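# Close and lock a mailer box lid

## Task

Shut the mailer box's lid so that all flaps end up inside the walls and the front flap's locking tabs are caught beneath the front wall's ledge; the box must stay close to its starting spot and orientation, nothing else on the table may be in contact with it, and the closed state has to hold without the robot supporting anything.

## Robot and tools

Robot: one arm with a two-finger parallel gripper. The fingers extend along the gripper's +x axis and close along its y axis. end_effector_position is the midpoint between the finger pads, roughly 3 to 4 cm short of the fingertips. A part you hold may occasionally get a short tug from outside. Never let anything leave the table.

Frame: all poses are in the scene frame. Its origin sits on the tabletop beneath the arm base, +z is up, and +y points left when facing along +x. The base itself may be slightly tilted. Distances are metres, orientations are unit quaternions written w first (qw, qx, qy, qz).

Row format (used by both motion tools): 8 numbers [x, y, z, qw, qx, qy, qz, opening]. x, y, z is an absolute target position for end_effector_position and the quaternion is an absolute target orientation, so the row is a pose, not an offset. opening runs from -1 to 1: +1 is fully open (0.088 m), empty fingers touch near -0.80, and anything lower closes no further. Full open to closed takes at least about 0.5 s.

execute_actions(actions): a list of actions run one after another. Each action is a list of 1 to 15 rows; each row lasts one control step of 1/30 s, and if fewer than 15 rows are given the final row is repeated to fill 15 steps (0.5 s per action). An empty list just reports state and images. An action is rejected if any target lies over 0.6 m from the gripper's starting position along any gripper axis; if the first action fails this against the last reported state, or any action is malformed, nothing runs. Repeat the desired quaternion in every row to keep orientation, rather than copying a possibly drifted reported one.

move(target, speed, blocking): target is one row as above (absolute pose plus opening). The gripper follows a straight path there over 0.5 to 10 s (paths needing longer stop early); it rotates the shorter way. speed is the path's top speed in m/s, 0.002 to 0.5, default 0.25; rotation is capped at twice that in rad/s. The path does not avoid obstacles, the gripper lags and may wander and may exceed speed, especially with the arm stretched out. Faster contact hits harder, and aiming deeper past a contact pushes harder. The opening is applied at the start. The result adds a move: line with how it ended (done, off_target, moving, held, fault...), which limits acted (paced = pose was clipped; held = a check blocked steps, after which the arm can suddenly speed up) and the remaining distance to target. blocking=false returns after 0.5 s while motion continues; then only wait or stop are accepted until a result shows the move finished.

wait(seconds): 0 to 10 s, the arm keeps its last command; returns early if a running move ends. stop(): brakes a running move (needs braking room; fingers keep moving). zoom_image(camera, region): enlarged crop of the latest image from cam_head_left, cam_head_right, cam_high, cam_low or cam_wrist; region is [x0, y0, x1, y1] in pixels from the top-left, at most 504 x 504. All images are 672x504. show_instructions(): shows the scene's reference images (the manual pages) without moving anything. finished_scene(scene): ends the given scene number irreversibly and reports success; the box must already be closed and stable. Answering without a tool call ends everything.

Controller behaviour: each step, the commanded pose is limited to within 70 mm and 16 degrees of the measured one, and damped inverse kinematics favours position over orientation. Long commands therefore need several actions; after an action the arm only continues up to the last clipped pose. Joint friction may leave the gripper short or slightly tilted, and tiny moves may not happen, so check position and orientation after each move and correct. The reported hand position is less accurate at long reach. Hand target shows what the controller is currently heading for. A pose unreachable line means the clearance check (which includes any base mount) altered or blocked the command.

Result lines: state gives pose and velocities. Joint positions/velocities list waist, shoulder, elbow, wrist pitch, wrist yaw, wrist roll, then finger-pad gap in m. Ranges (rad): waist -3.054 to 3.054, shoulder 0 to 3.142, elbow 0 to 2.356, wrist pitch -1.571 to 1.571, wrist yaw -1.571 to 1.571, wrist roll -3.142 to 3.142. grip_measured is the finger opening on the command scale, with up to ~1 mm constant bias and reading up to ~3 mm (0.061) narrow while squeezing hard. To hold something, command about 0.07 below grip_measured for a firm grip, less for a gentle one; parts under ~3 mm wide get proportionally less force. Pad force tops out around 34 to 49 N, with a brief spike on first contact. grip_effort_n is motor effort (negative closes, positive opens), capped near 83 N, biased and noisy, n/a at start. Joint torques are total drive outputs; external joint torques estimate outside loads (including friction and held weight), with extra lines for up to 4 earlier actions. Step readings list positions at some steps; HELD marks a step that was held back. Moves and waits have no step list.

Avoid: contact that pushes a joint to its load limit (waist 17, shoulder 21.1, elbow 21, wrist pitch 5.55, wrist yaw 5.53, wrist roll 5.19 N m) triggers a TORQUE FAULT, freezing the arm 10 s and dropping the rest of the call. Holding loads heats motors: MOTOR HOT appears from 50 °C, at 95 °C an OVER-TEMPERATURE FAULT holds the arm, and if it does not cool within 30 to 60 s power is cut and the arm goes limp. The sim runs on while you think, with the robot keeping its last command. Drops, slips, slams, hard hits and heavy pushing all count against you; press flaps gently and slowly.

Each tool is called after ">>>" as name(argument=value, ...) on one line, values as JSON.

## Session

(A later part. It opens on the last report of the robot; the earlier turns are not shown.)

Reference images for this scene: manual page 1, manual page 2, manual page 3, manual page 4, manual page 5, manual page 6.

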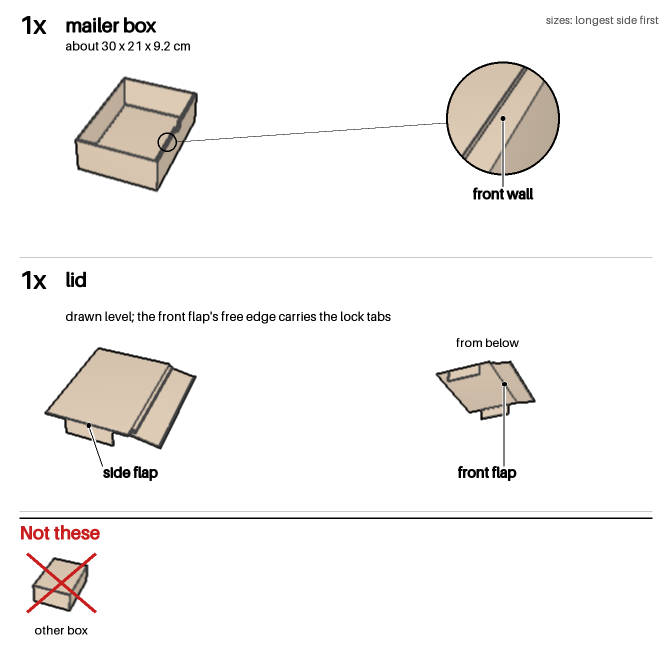

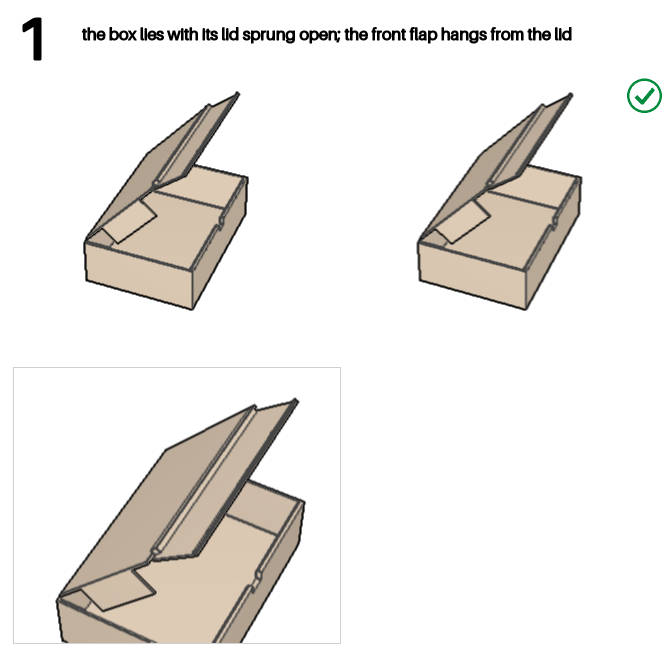

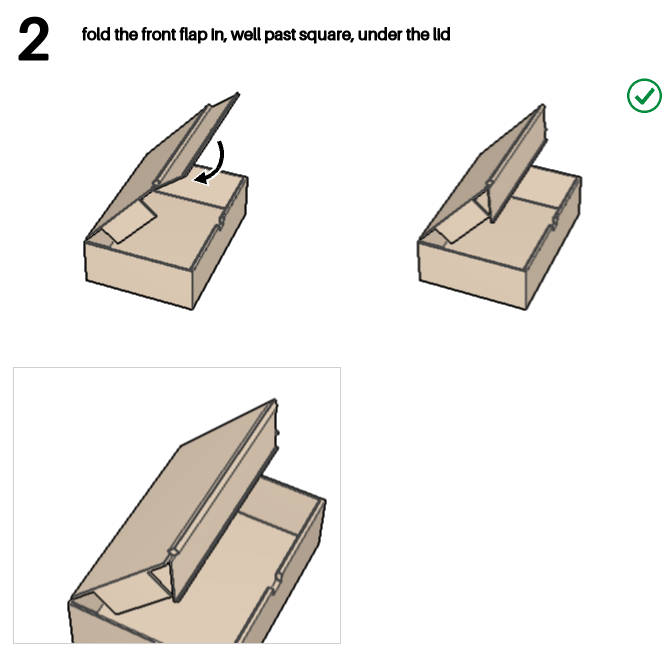

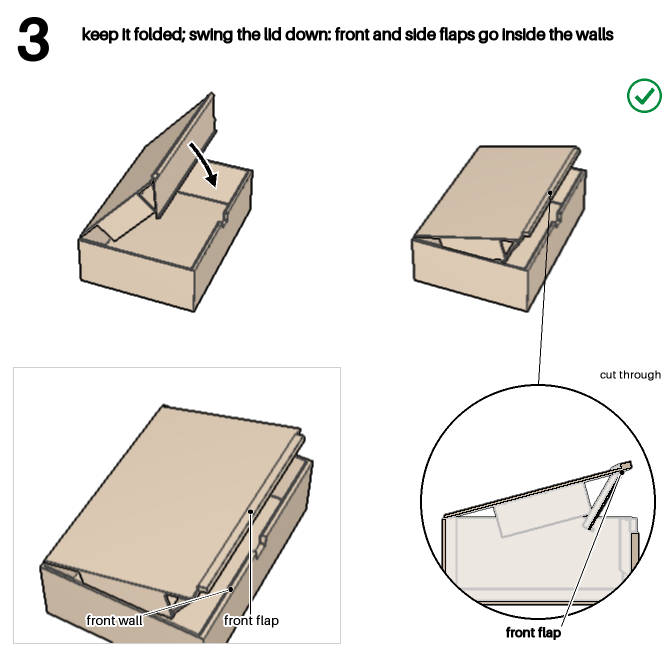

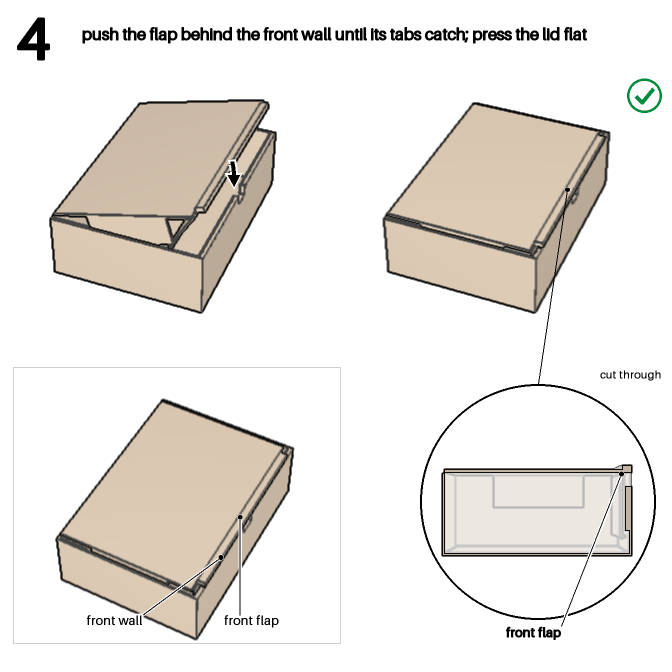

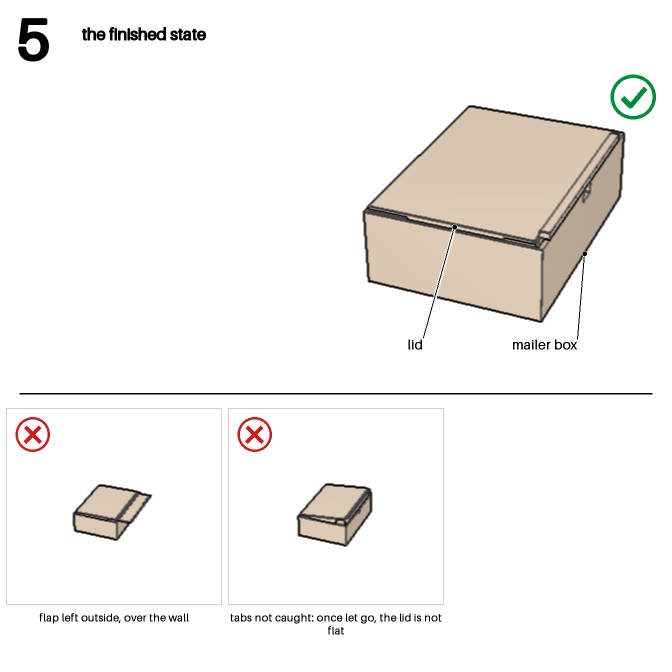

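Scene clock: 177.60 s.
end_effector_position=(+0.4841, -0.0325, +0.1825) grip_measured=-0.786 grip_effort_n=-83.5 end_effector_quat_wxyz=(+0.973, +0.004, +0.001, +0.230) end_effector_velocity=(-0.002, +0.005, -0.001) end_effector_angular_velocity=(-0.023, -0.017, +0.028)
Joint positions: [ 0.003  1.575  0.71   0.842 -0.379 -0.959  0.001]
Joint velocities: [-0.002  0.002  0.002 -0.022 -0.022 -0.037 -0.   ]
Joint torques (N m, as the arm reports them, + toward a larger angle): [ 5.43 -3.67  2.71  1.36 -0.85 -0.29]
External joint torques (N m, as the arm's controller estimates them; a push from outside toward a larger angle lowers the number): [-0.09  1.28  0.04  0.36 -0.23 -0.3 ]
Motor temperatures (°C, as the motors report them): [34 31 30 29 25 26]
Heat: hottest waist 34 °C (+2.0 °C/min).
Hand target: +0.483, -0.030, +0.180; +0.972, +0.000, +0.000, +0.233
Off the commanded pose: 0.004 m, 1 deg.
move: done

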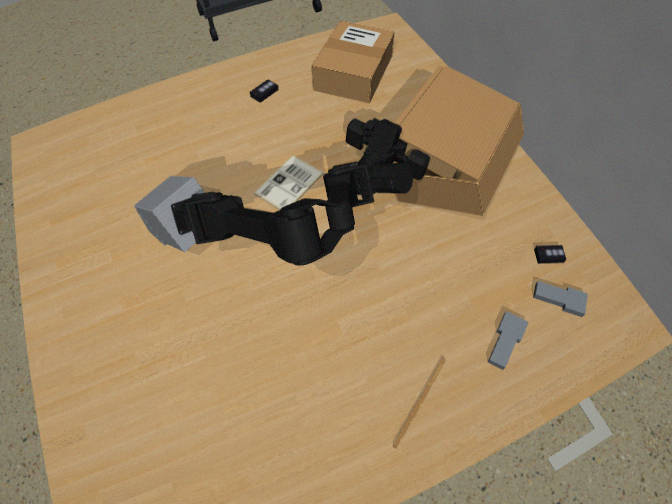

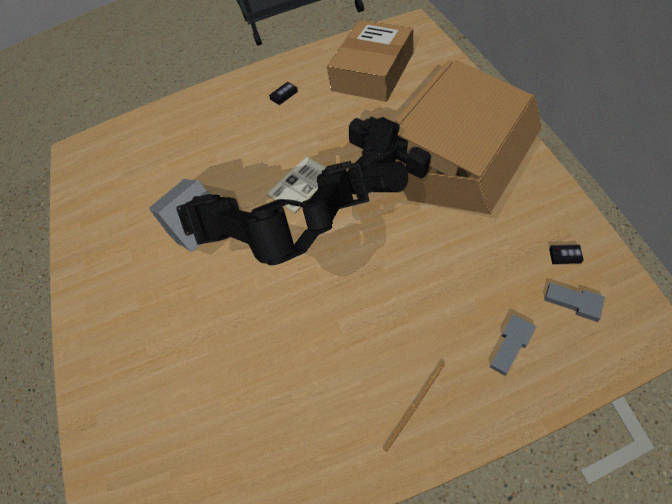

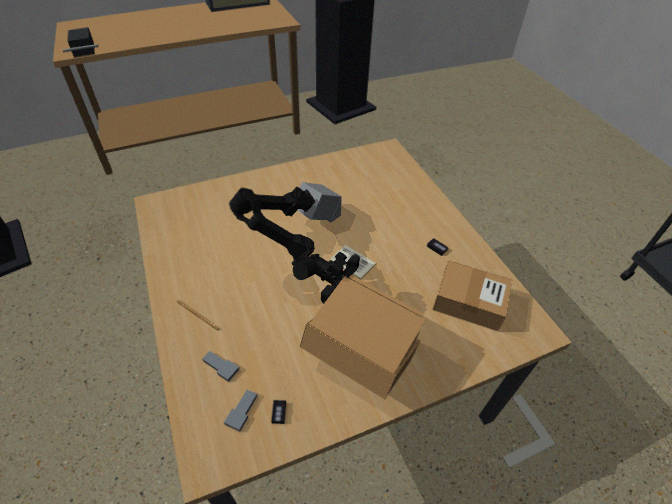

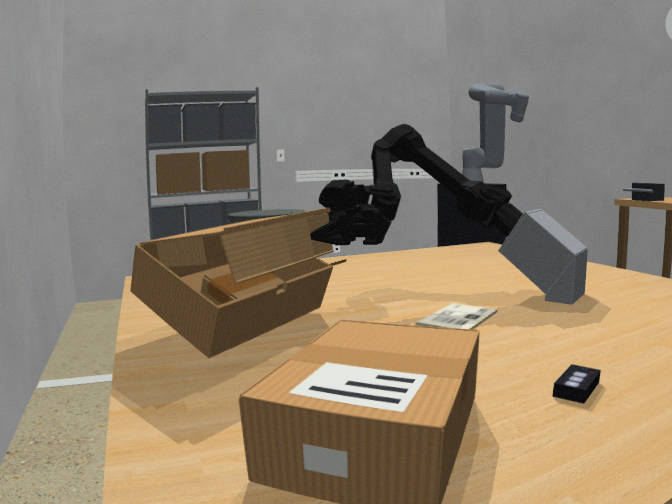

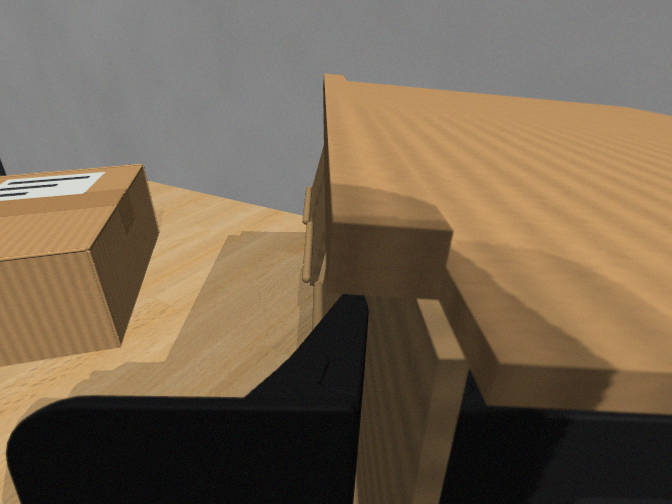

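>>> move(target=[0.487,-0.037,0.213,0.939,0.252,0.060,0.225,-0.85], speed=0.1)

>>> move(target=[0.464,-0.040,0.198,0.939,0.252,0.060,0.225,-0.68], speed=0.03)

Scene clock: 185.43 s.
end_effector_position=(+0.4863, -0.0348, +0.2117) grip_measured=-0.786 grip_effort_n=-83.5 end_effector_quat_wxyz=(+0.939, +0.251, +0.059, +0.228) end_effector_velocity=(-0.002, +0.003, -0.002) end_effector_angular_velocity=(+0.009, +0.007, +0.012)
Joint positions: [ 0.072  1.501  0.737  0.733 -0.319 -0.446  0.001]
Joint velocities: [-0.002  0.002 -0.002 -0.007 -0.007  0.007 -0.   ]
Joint torques (N m, as the arm reports them, + toward a larger angle): [ 5.93 -4.65  4.29  0.7  -0.38  0.13]
External joint torques (N m, as the arm's controller estimates them; a push from outside toward a larger angle lowers the number): [ 0.54  0.    1.14 -0.32  0.23  0.15]
Motor temperatures (°C, as the motors report them): [34 31 30 29 25 26]
Heat: hottest waist 34 °C (+1.0 °C/min).
Hand target: +0.487, -0.037, +0.213; +0.939, +0.252, +0.060, +0.225
Off the commanded pose: 0.003 m, 0 deg.
move: done

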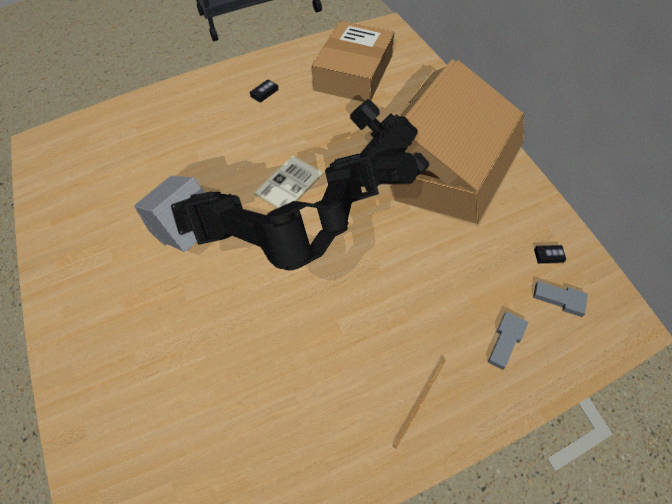

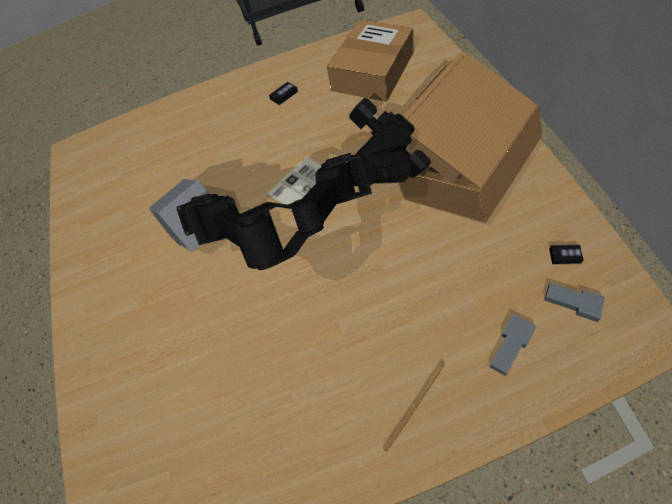

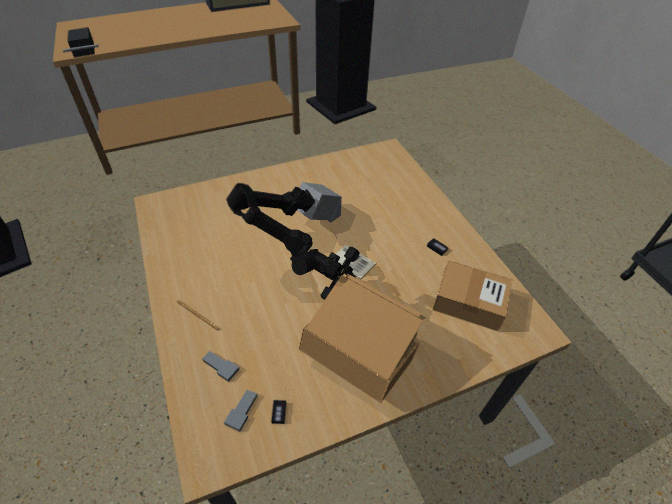

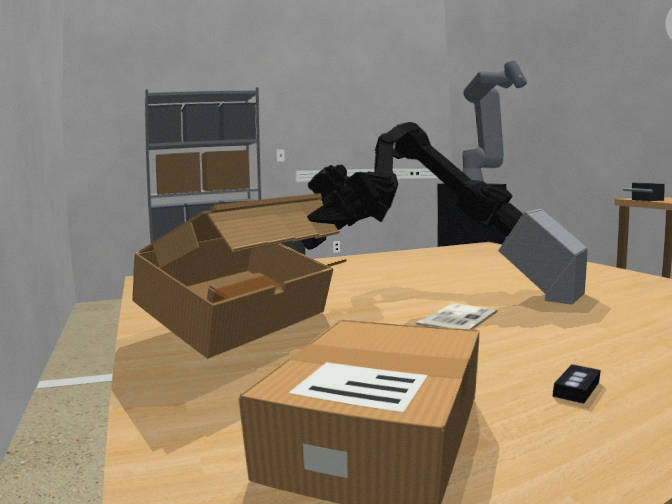

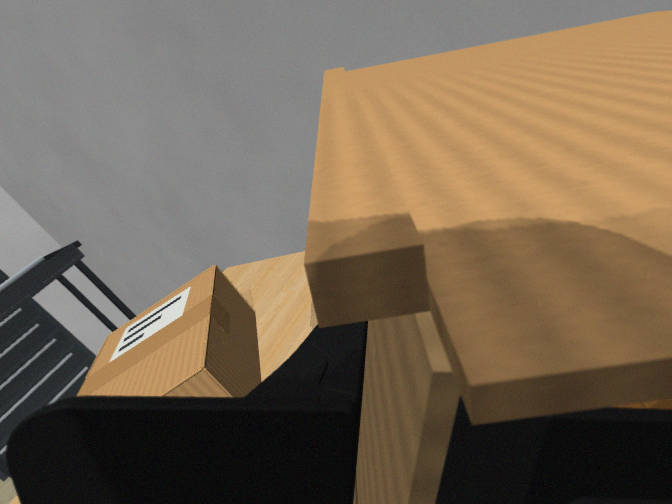

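Scene clock: 186.67 s.
end_effector_position=(+0.4662, -0.0392, +0.1980) grip_measured=-0.682 grip_effort_n=16.5 end_effector_quat_wxyz=(+0.940, +0.251, +0.061, +0.225) end_effector_velocity=(-0.002, -0.003, +0.003) end_effector_angular_velocity=(-0.002, -0.022, -0.001)
Joint positions: [ 0.024  1.462  0.648  0.785 -0.359 -0.445  0.006]
Joint velocities: [-0.007 -0.012 -0.007  0.007 -0.022 -0.007 -0.   ]
Joint torques (N m, as the arm reports them, + toward a larger angle): [ 4.8  -4.68  2.65  1.18 -0.87  0.03]
External joint torques (N m, as the arm's controller estimates them; a push from outside toward a larger angle lowers the number): [-0.18 -0.03 -0.34  0.13 -0.25  0.05]
Motor temperatures (°C, as the motors report them): [34 31 30 29 26 26]
Heat: hottest waist 34 °C (+1.0 °C/min).
Hand target: +0.464, -0.040, +0.198; +0.939, +0.252, +0.060, +0.225
Off the commanded pose: 0.002 m, 0 deg.
move: done

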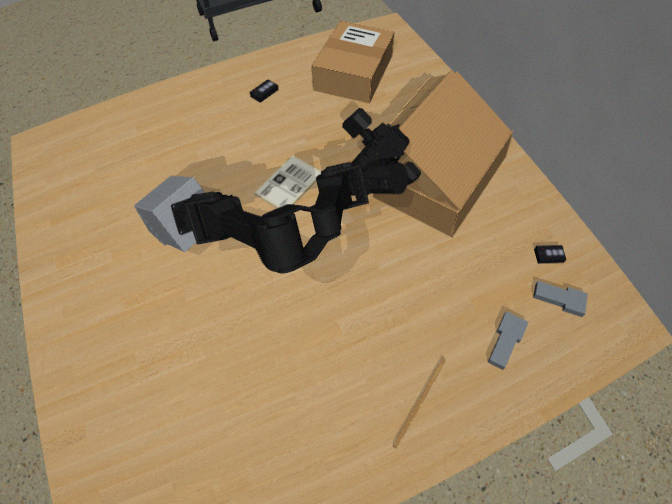

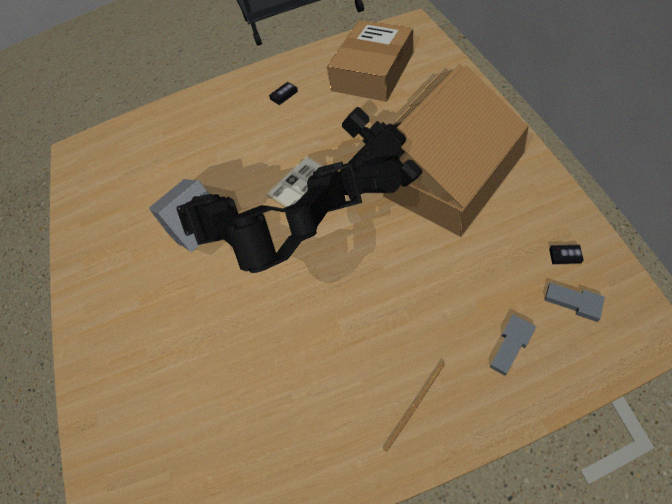

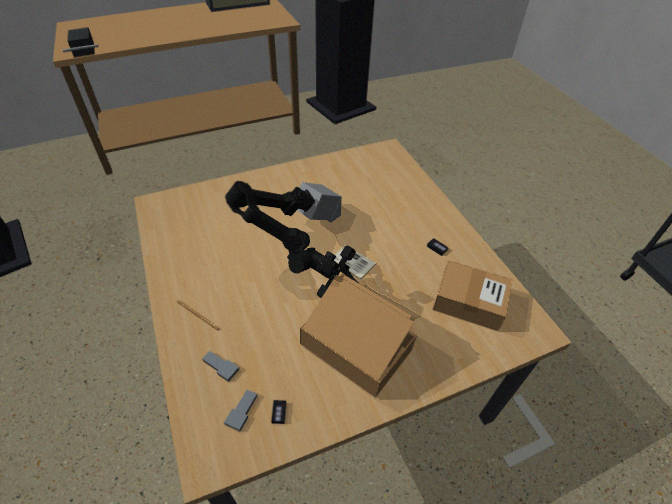

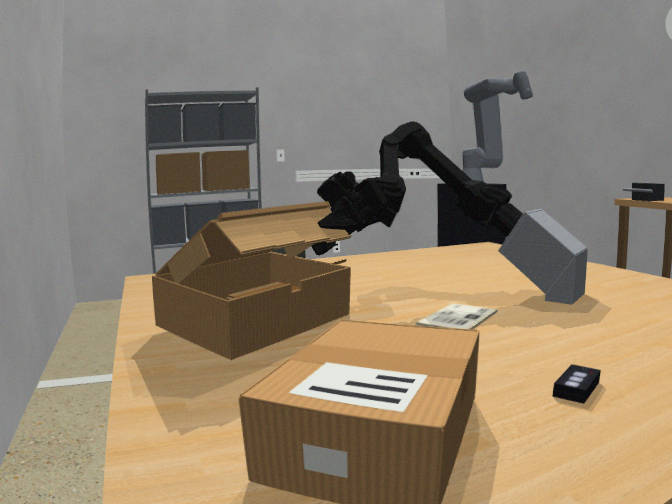

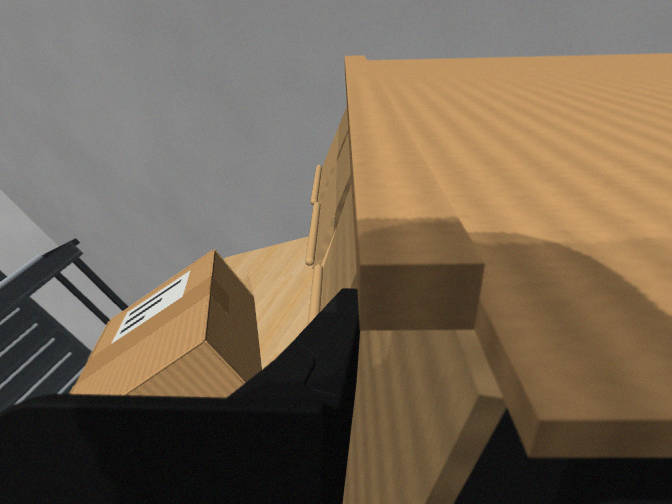

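>>> move(target=[0.478,-0.063,0.24,0.898,0.372,0.089,0.215,-0.85], speed=0.06)

>>> move(target=[0.497,-0.10,0.276,0.842,0.486,0.117,0.202,-0.85], speed=0.06)

>>> move(target=[0.524,-0.152,0.303,0.745,0.625,0.150,0.178,-0.85], speed=0.06)

Scene clock: 212.97 s.
end_effector_position=(+0.4768, -0.0592, +0.2371) grip_measured=-0.786 grip_effort_n=-83.5 end_effector_quat_wxyz=(+0.898, +0.371, +0.091, +0.219) end_effector_velocity=(-0.002, +0.001, +0.002) end_effector_angular_velocity=(+0.014, -0.003, +0.021)
Joint positions: [ 0.089  1.354  0.75   0.567 -0.3   -0.184  0.   ]
Joint velocities: [-0.002 -0.007  0.002 -0.022 -0.022  0.007 -0.   ]
Joint torques (N m, as the arm reports them, + toward a larger angle): [ 5.19 -4.54  5.12  0.86 -0.44  0.06]
External joint torques (N m, as the arm's controller estimates them; a push from outside toward a larger angle lowers the number): [ 0.37 -0.15  1.5  -0.18  0.18  0.1 ]
Motor temperatures (°C, as the motors report them): [34 32 29 30 26 26]
Heat: hottest waist 34 °C (+1.0 °C/min).
Hand target: +0.478, -0.063, +0.240; +0.899, +0.372, +0.089, +0.215
Off the commanded pose: 0.005 m, 1 deg.
move: done

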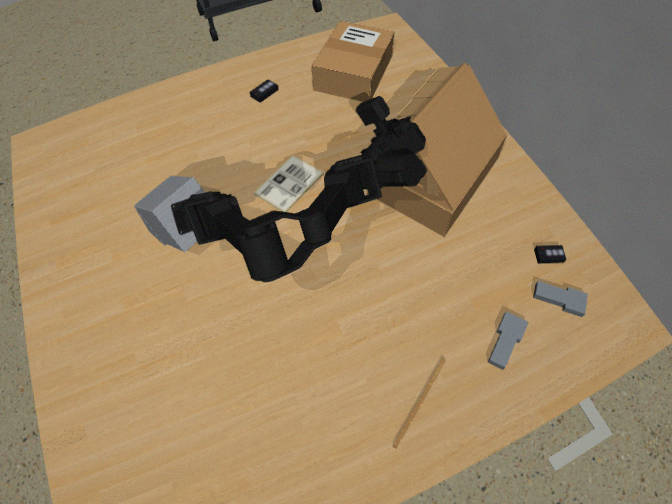

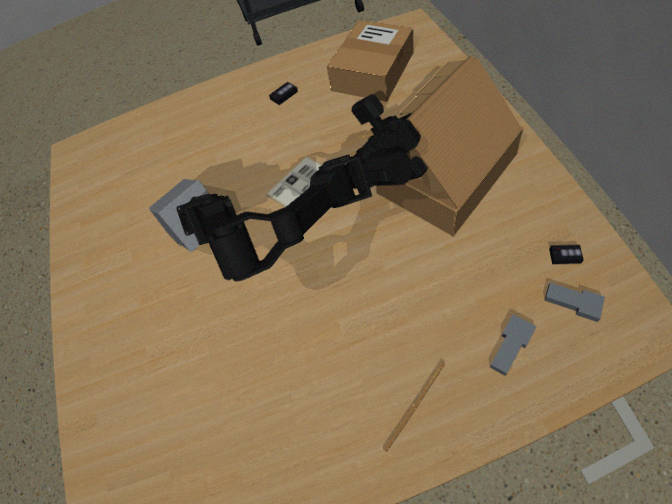

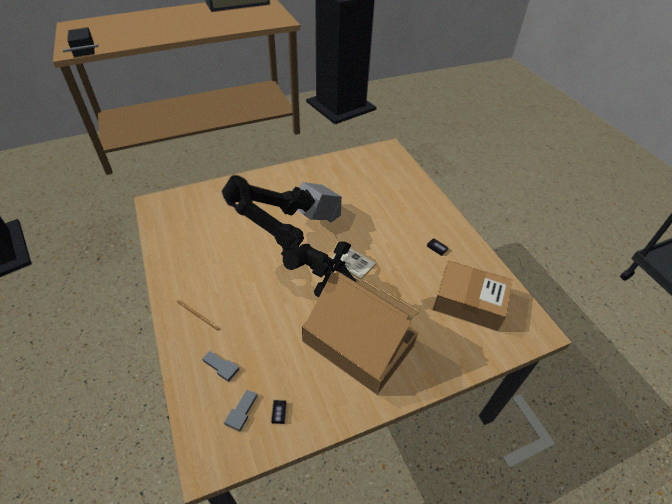

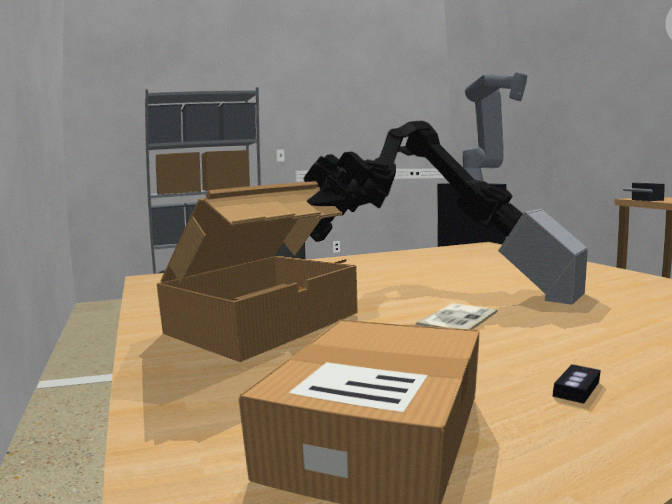

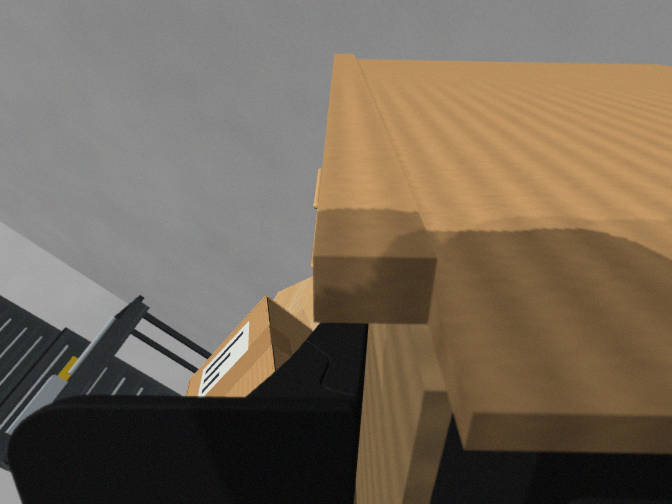

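Scene clock: 215.47 s.
end_effector_position=(+0.4956, -0.0941, +0.2745) grip_measured=-0.786 grip_effort_n=-83.5 end_effector_quat_wxyz=(+0.840, +0.485, +0.119, +0.210) end_effector_velocity=(-0.000, -0.001, +0.000) end_effector_angular_velocity=(-0.005, -0.005, +0.005)
Joint positions: [ 0.115  1.3    0.933  0.327 -0.284  0.077  0.   ]
Joint velocities: [-0.002 -0.002  0.002 -0.007 -0.007 -0.007 -0.   ]
Joint torques (N m, as the arm reports them, + toward a larger angle): [ 4.74 -4.59  5.93  0.85 -0.21  0.08]
External joint torques (N m, as the arm's controller estimates them; a push from outside toward a larger angle lowers the number): [ 0.   -0.2   1.84 -0.19  0.39  0.13]
Motor temperatures (°C, as the motors report them): [34 32 30 30 26 26]
Heat: hottest waist 34 °C (+1.0 °C/min).
Hand target: +0.497, -0.100, +0.276; +0.842, +0.486, +0.117, +0.202
Off the commanded pose: 0.006 m, 1 deg.
move: done

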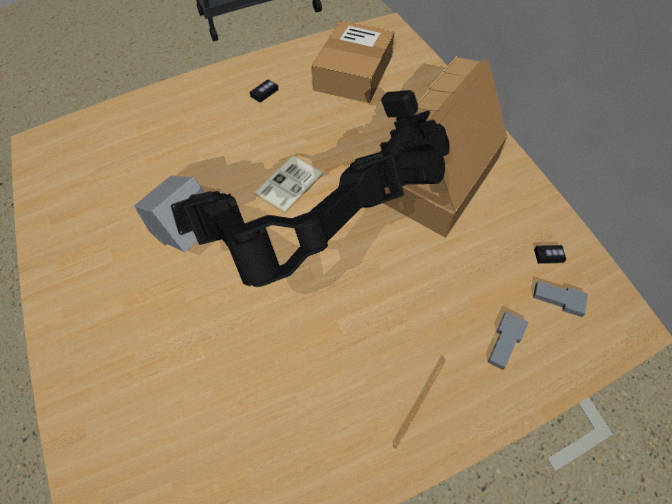

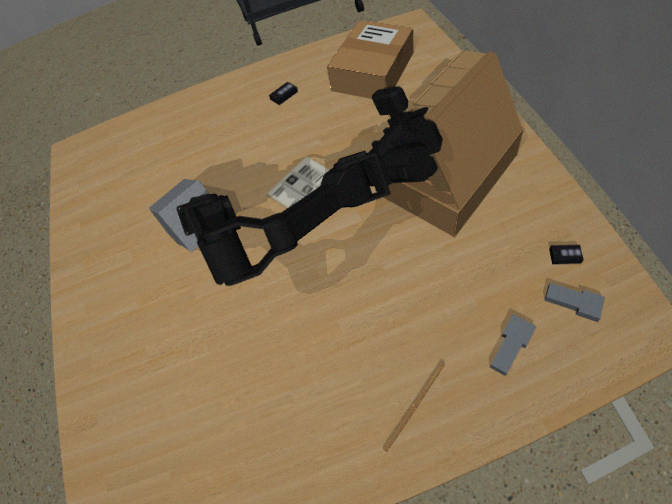

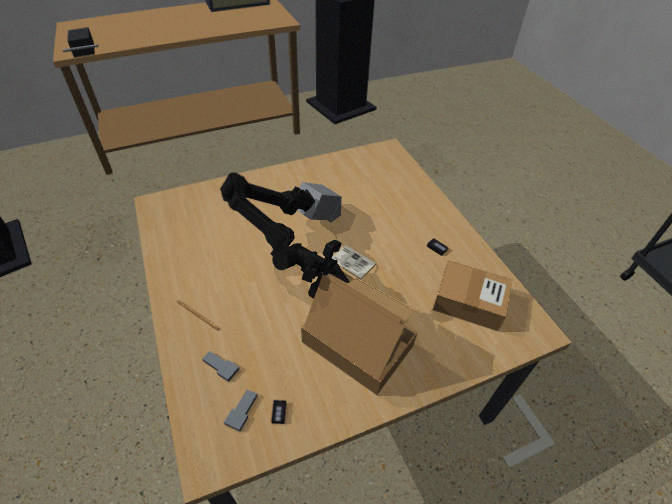

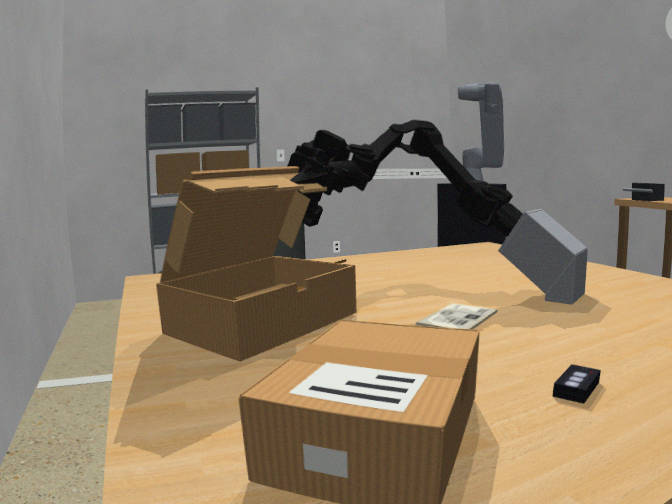

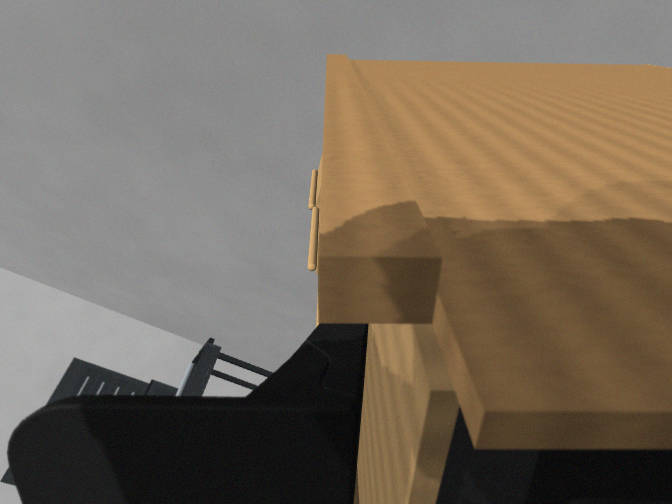

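Scene clock: 218.70 s.
end_effector_position=(+0.5215, -0.1513, +0.3083) grip_measured=-0.786 grip_effort_n=-83.5 end_effector_quat_wxyz=(+0.746, +0.623, +0.144, +0.184) end_effector_velocity=(-0.000, +0.001, -0.003) end_effector_angular_velocity=(+0.007, +0.014, +0.014)
Joint positions: [ 0.084  1.306  1.202  0.084 -0.315  0.425  0.   ]
Joint velocities: [-0.007  0.002  0.007 -0.022 -0.007  0.007 -0.   ]
Joint torques (N m, as the arm reports them, + toward a larger angle): [ 4.14 -3.25  6.08  0.81 -0.43  0.09]
External joint torques (N m, as the arm's controller estimates them; a push from outside toward a larger angle lowers the number): [-0.56  1.69  1.66 -0.25  0.17  0.15]
Motor temperatures (°C, as the motors report them): [34 32 30 30 26 26]
Heat: hottest waist 34 °C (+1.0 °C/min).
Hand target: +0.524, -0.152, +0.303; +0.745, +0.625, +0.150, +0.178
Off the commanded pose: 0.006 m, 1 deg.
move: done

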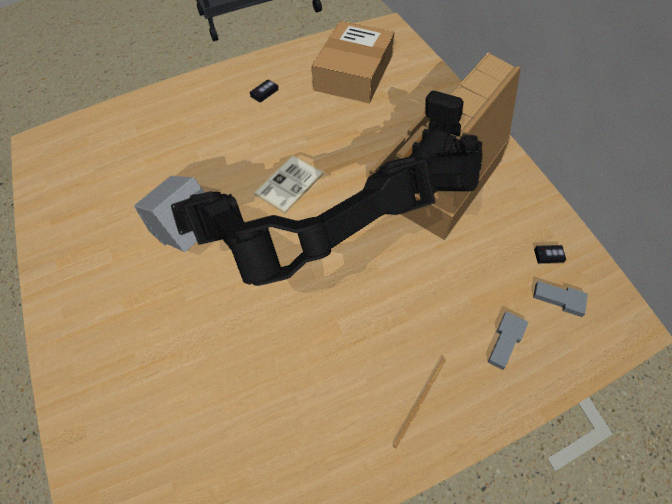

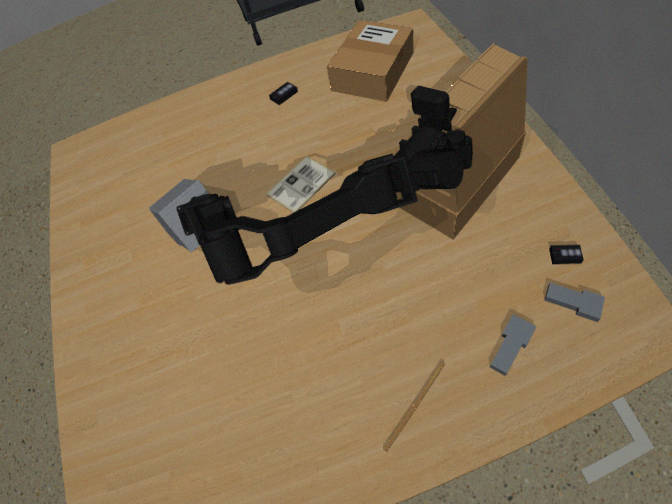

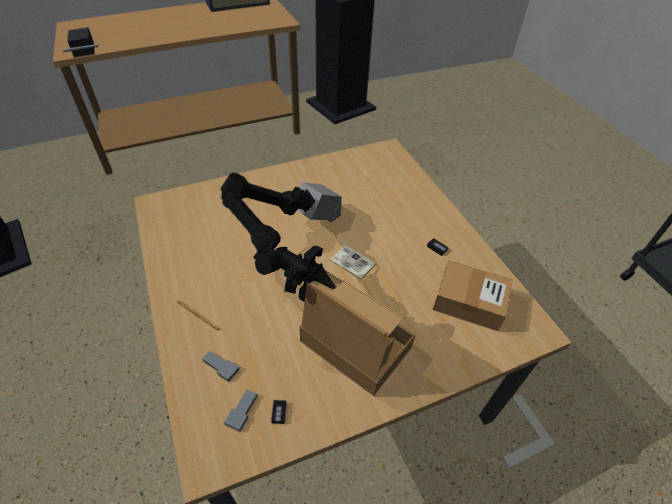

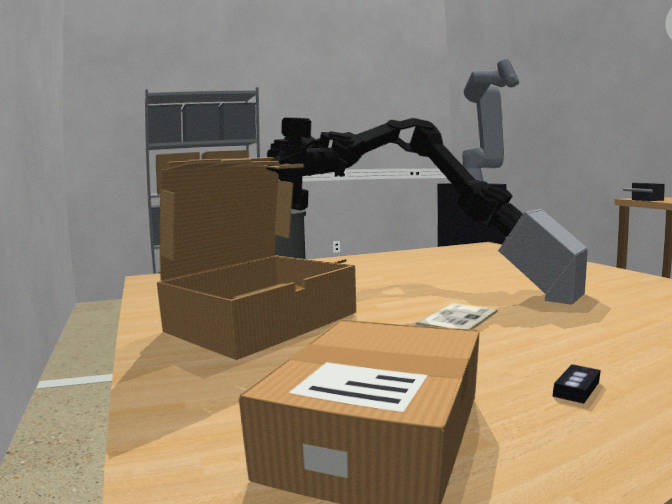

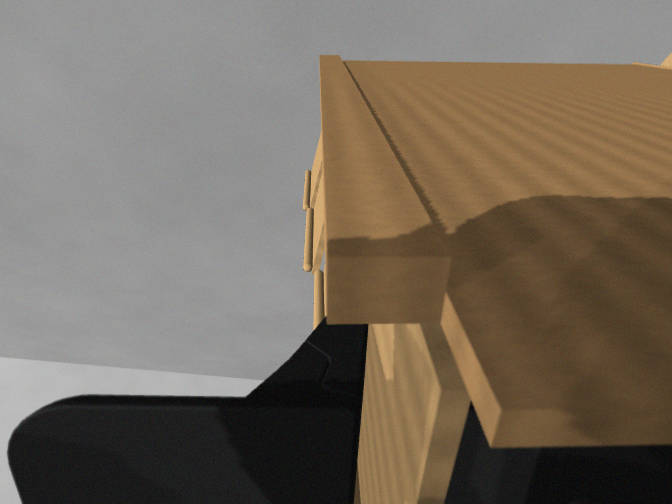

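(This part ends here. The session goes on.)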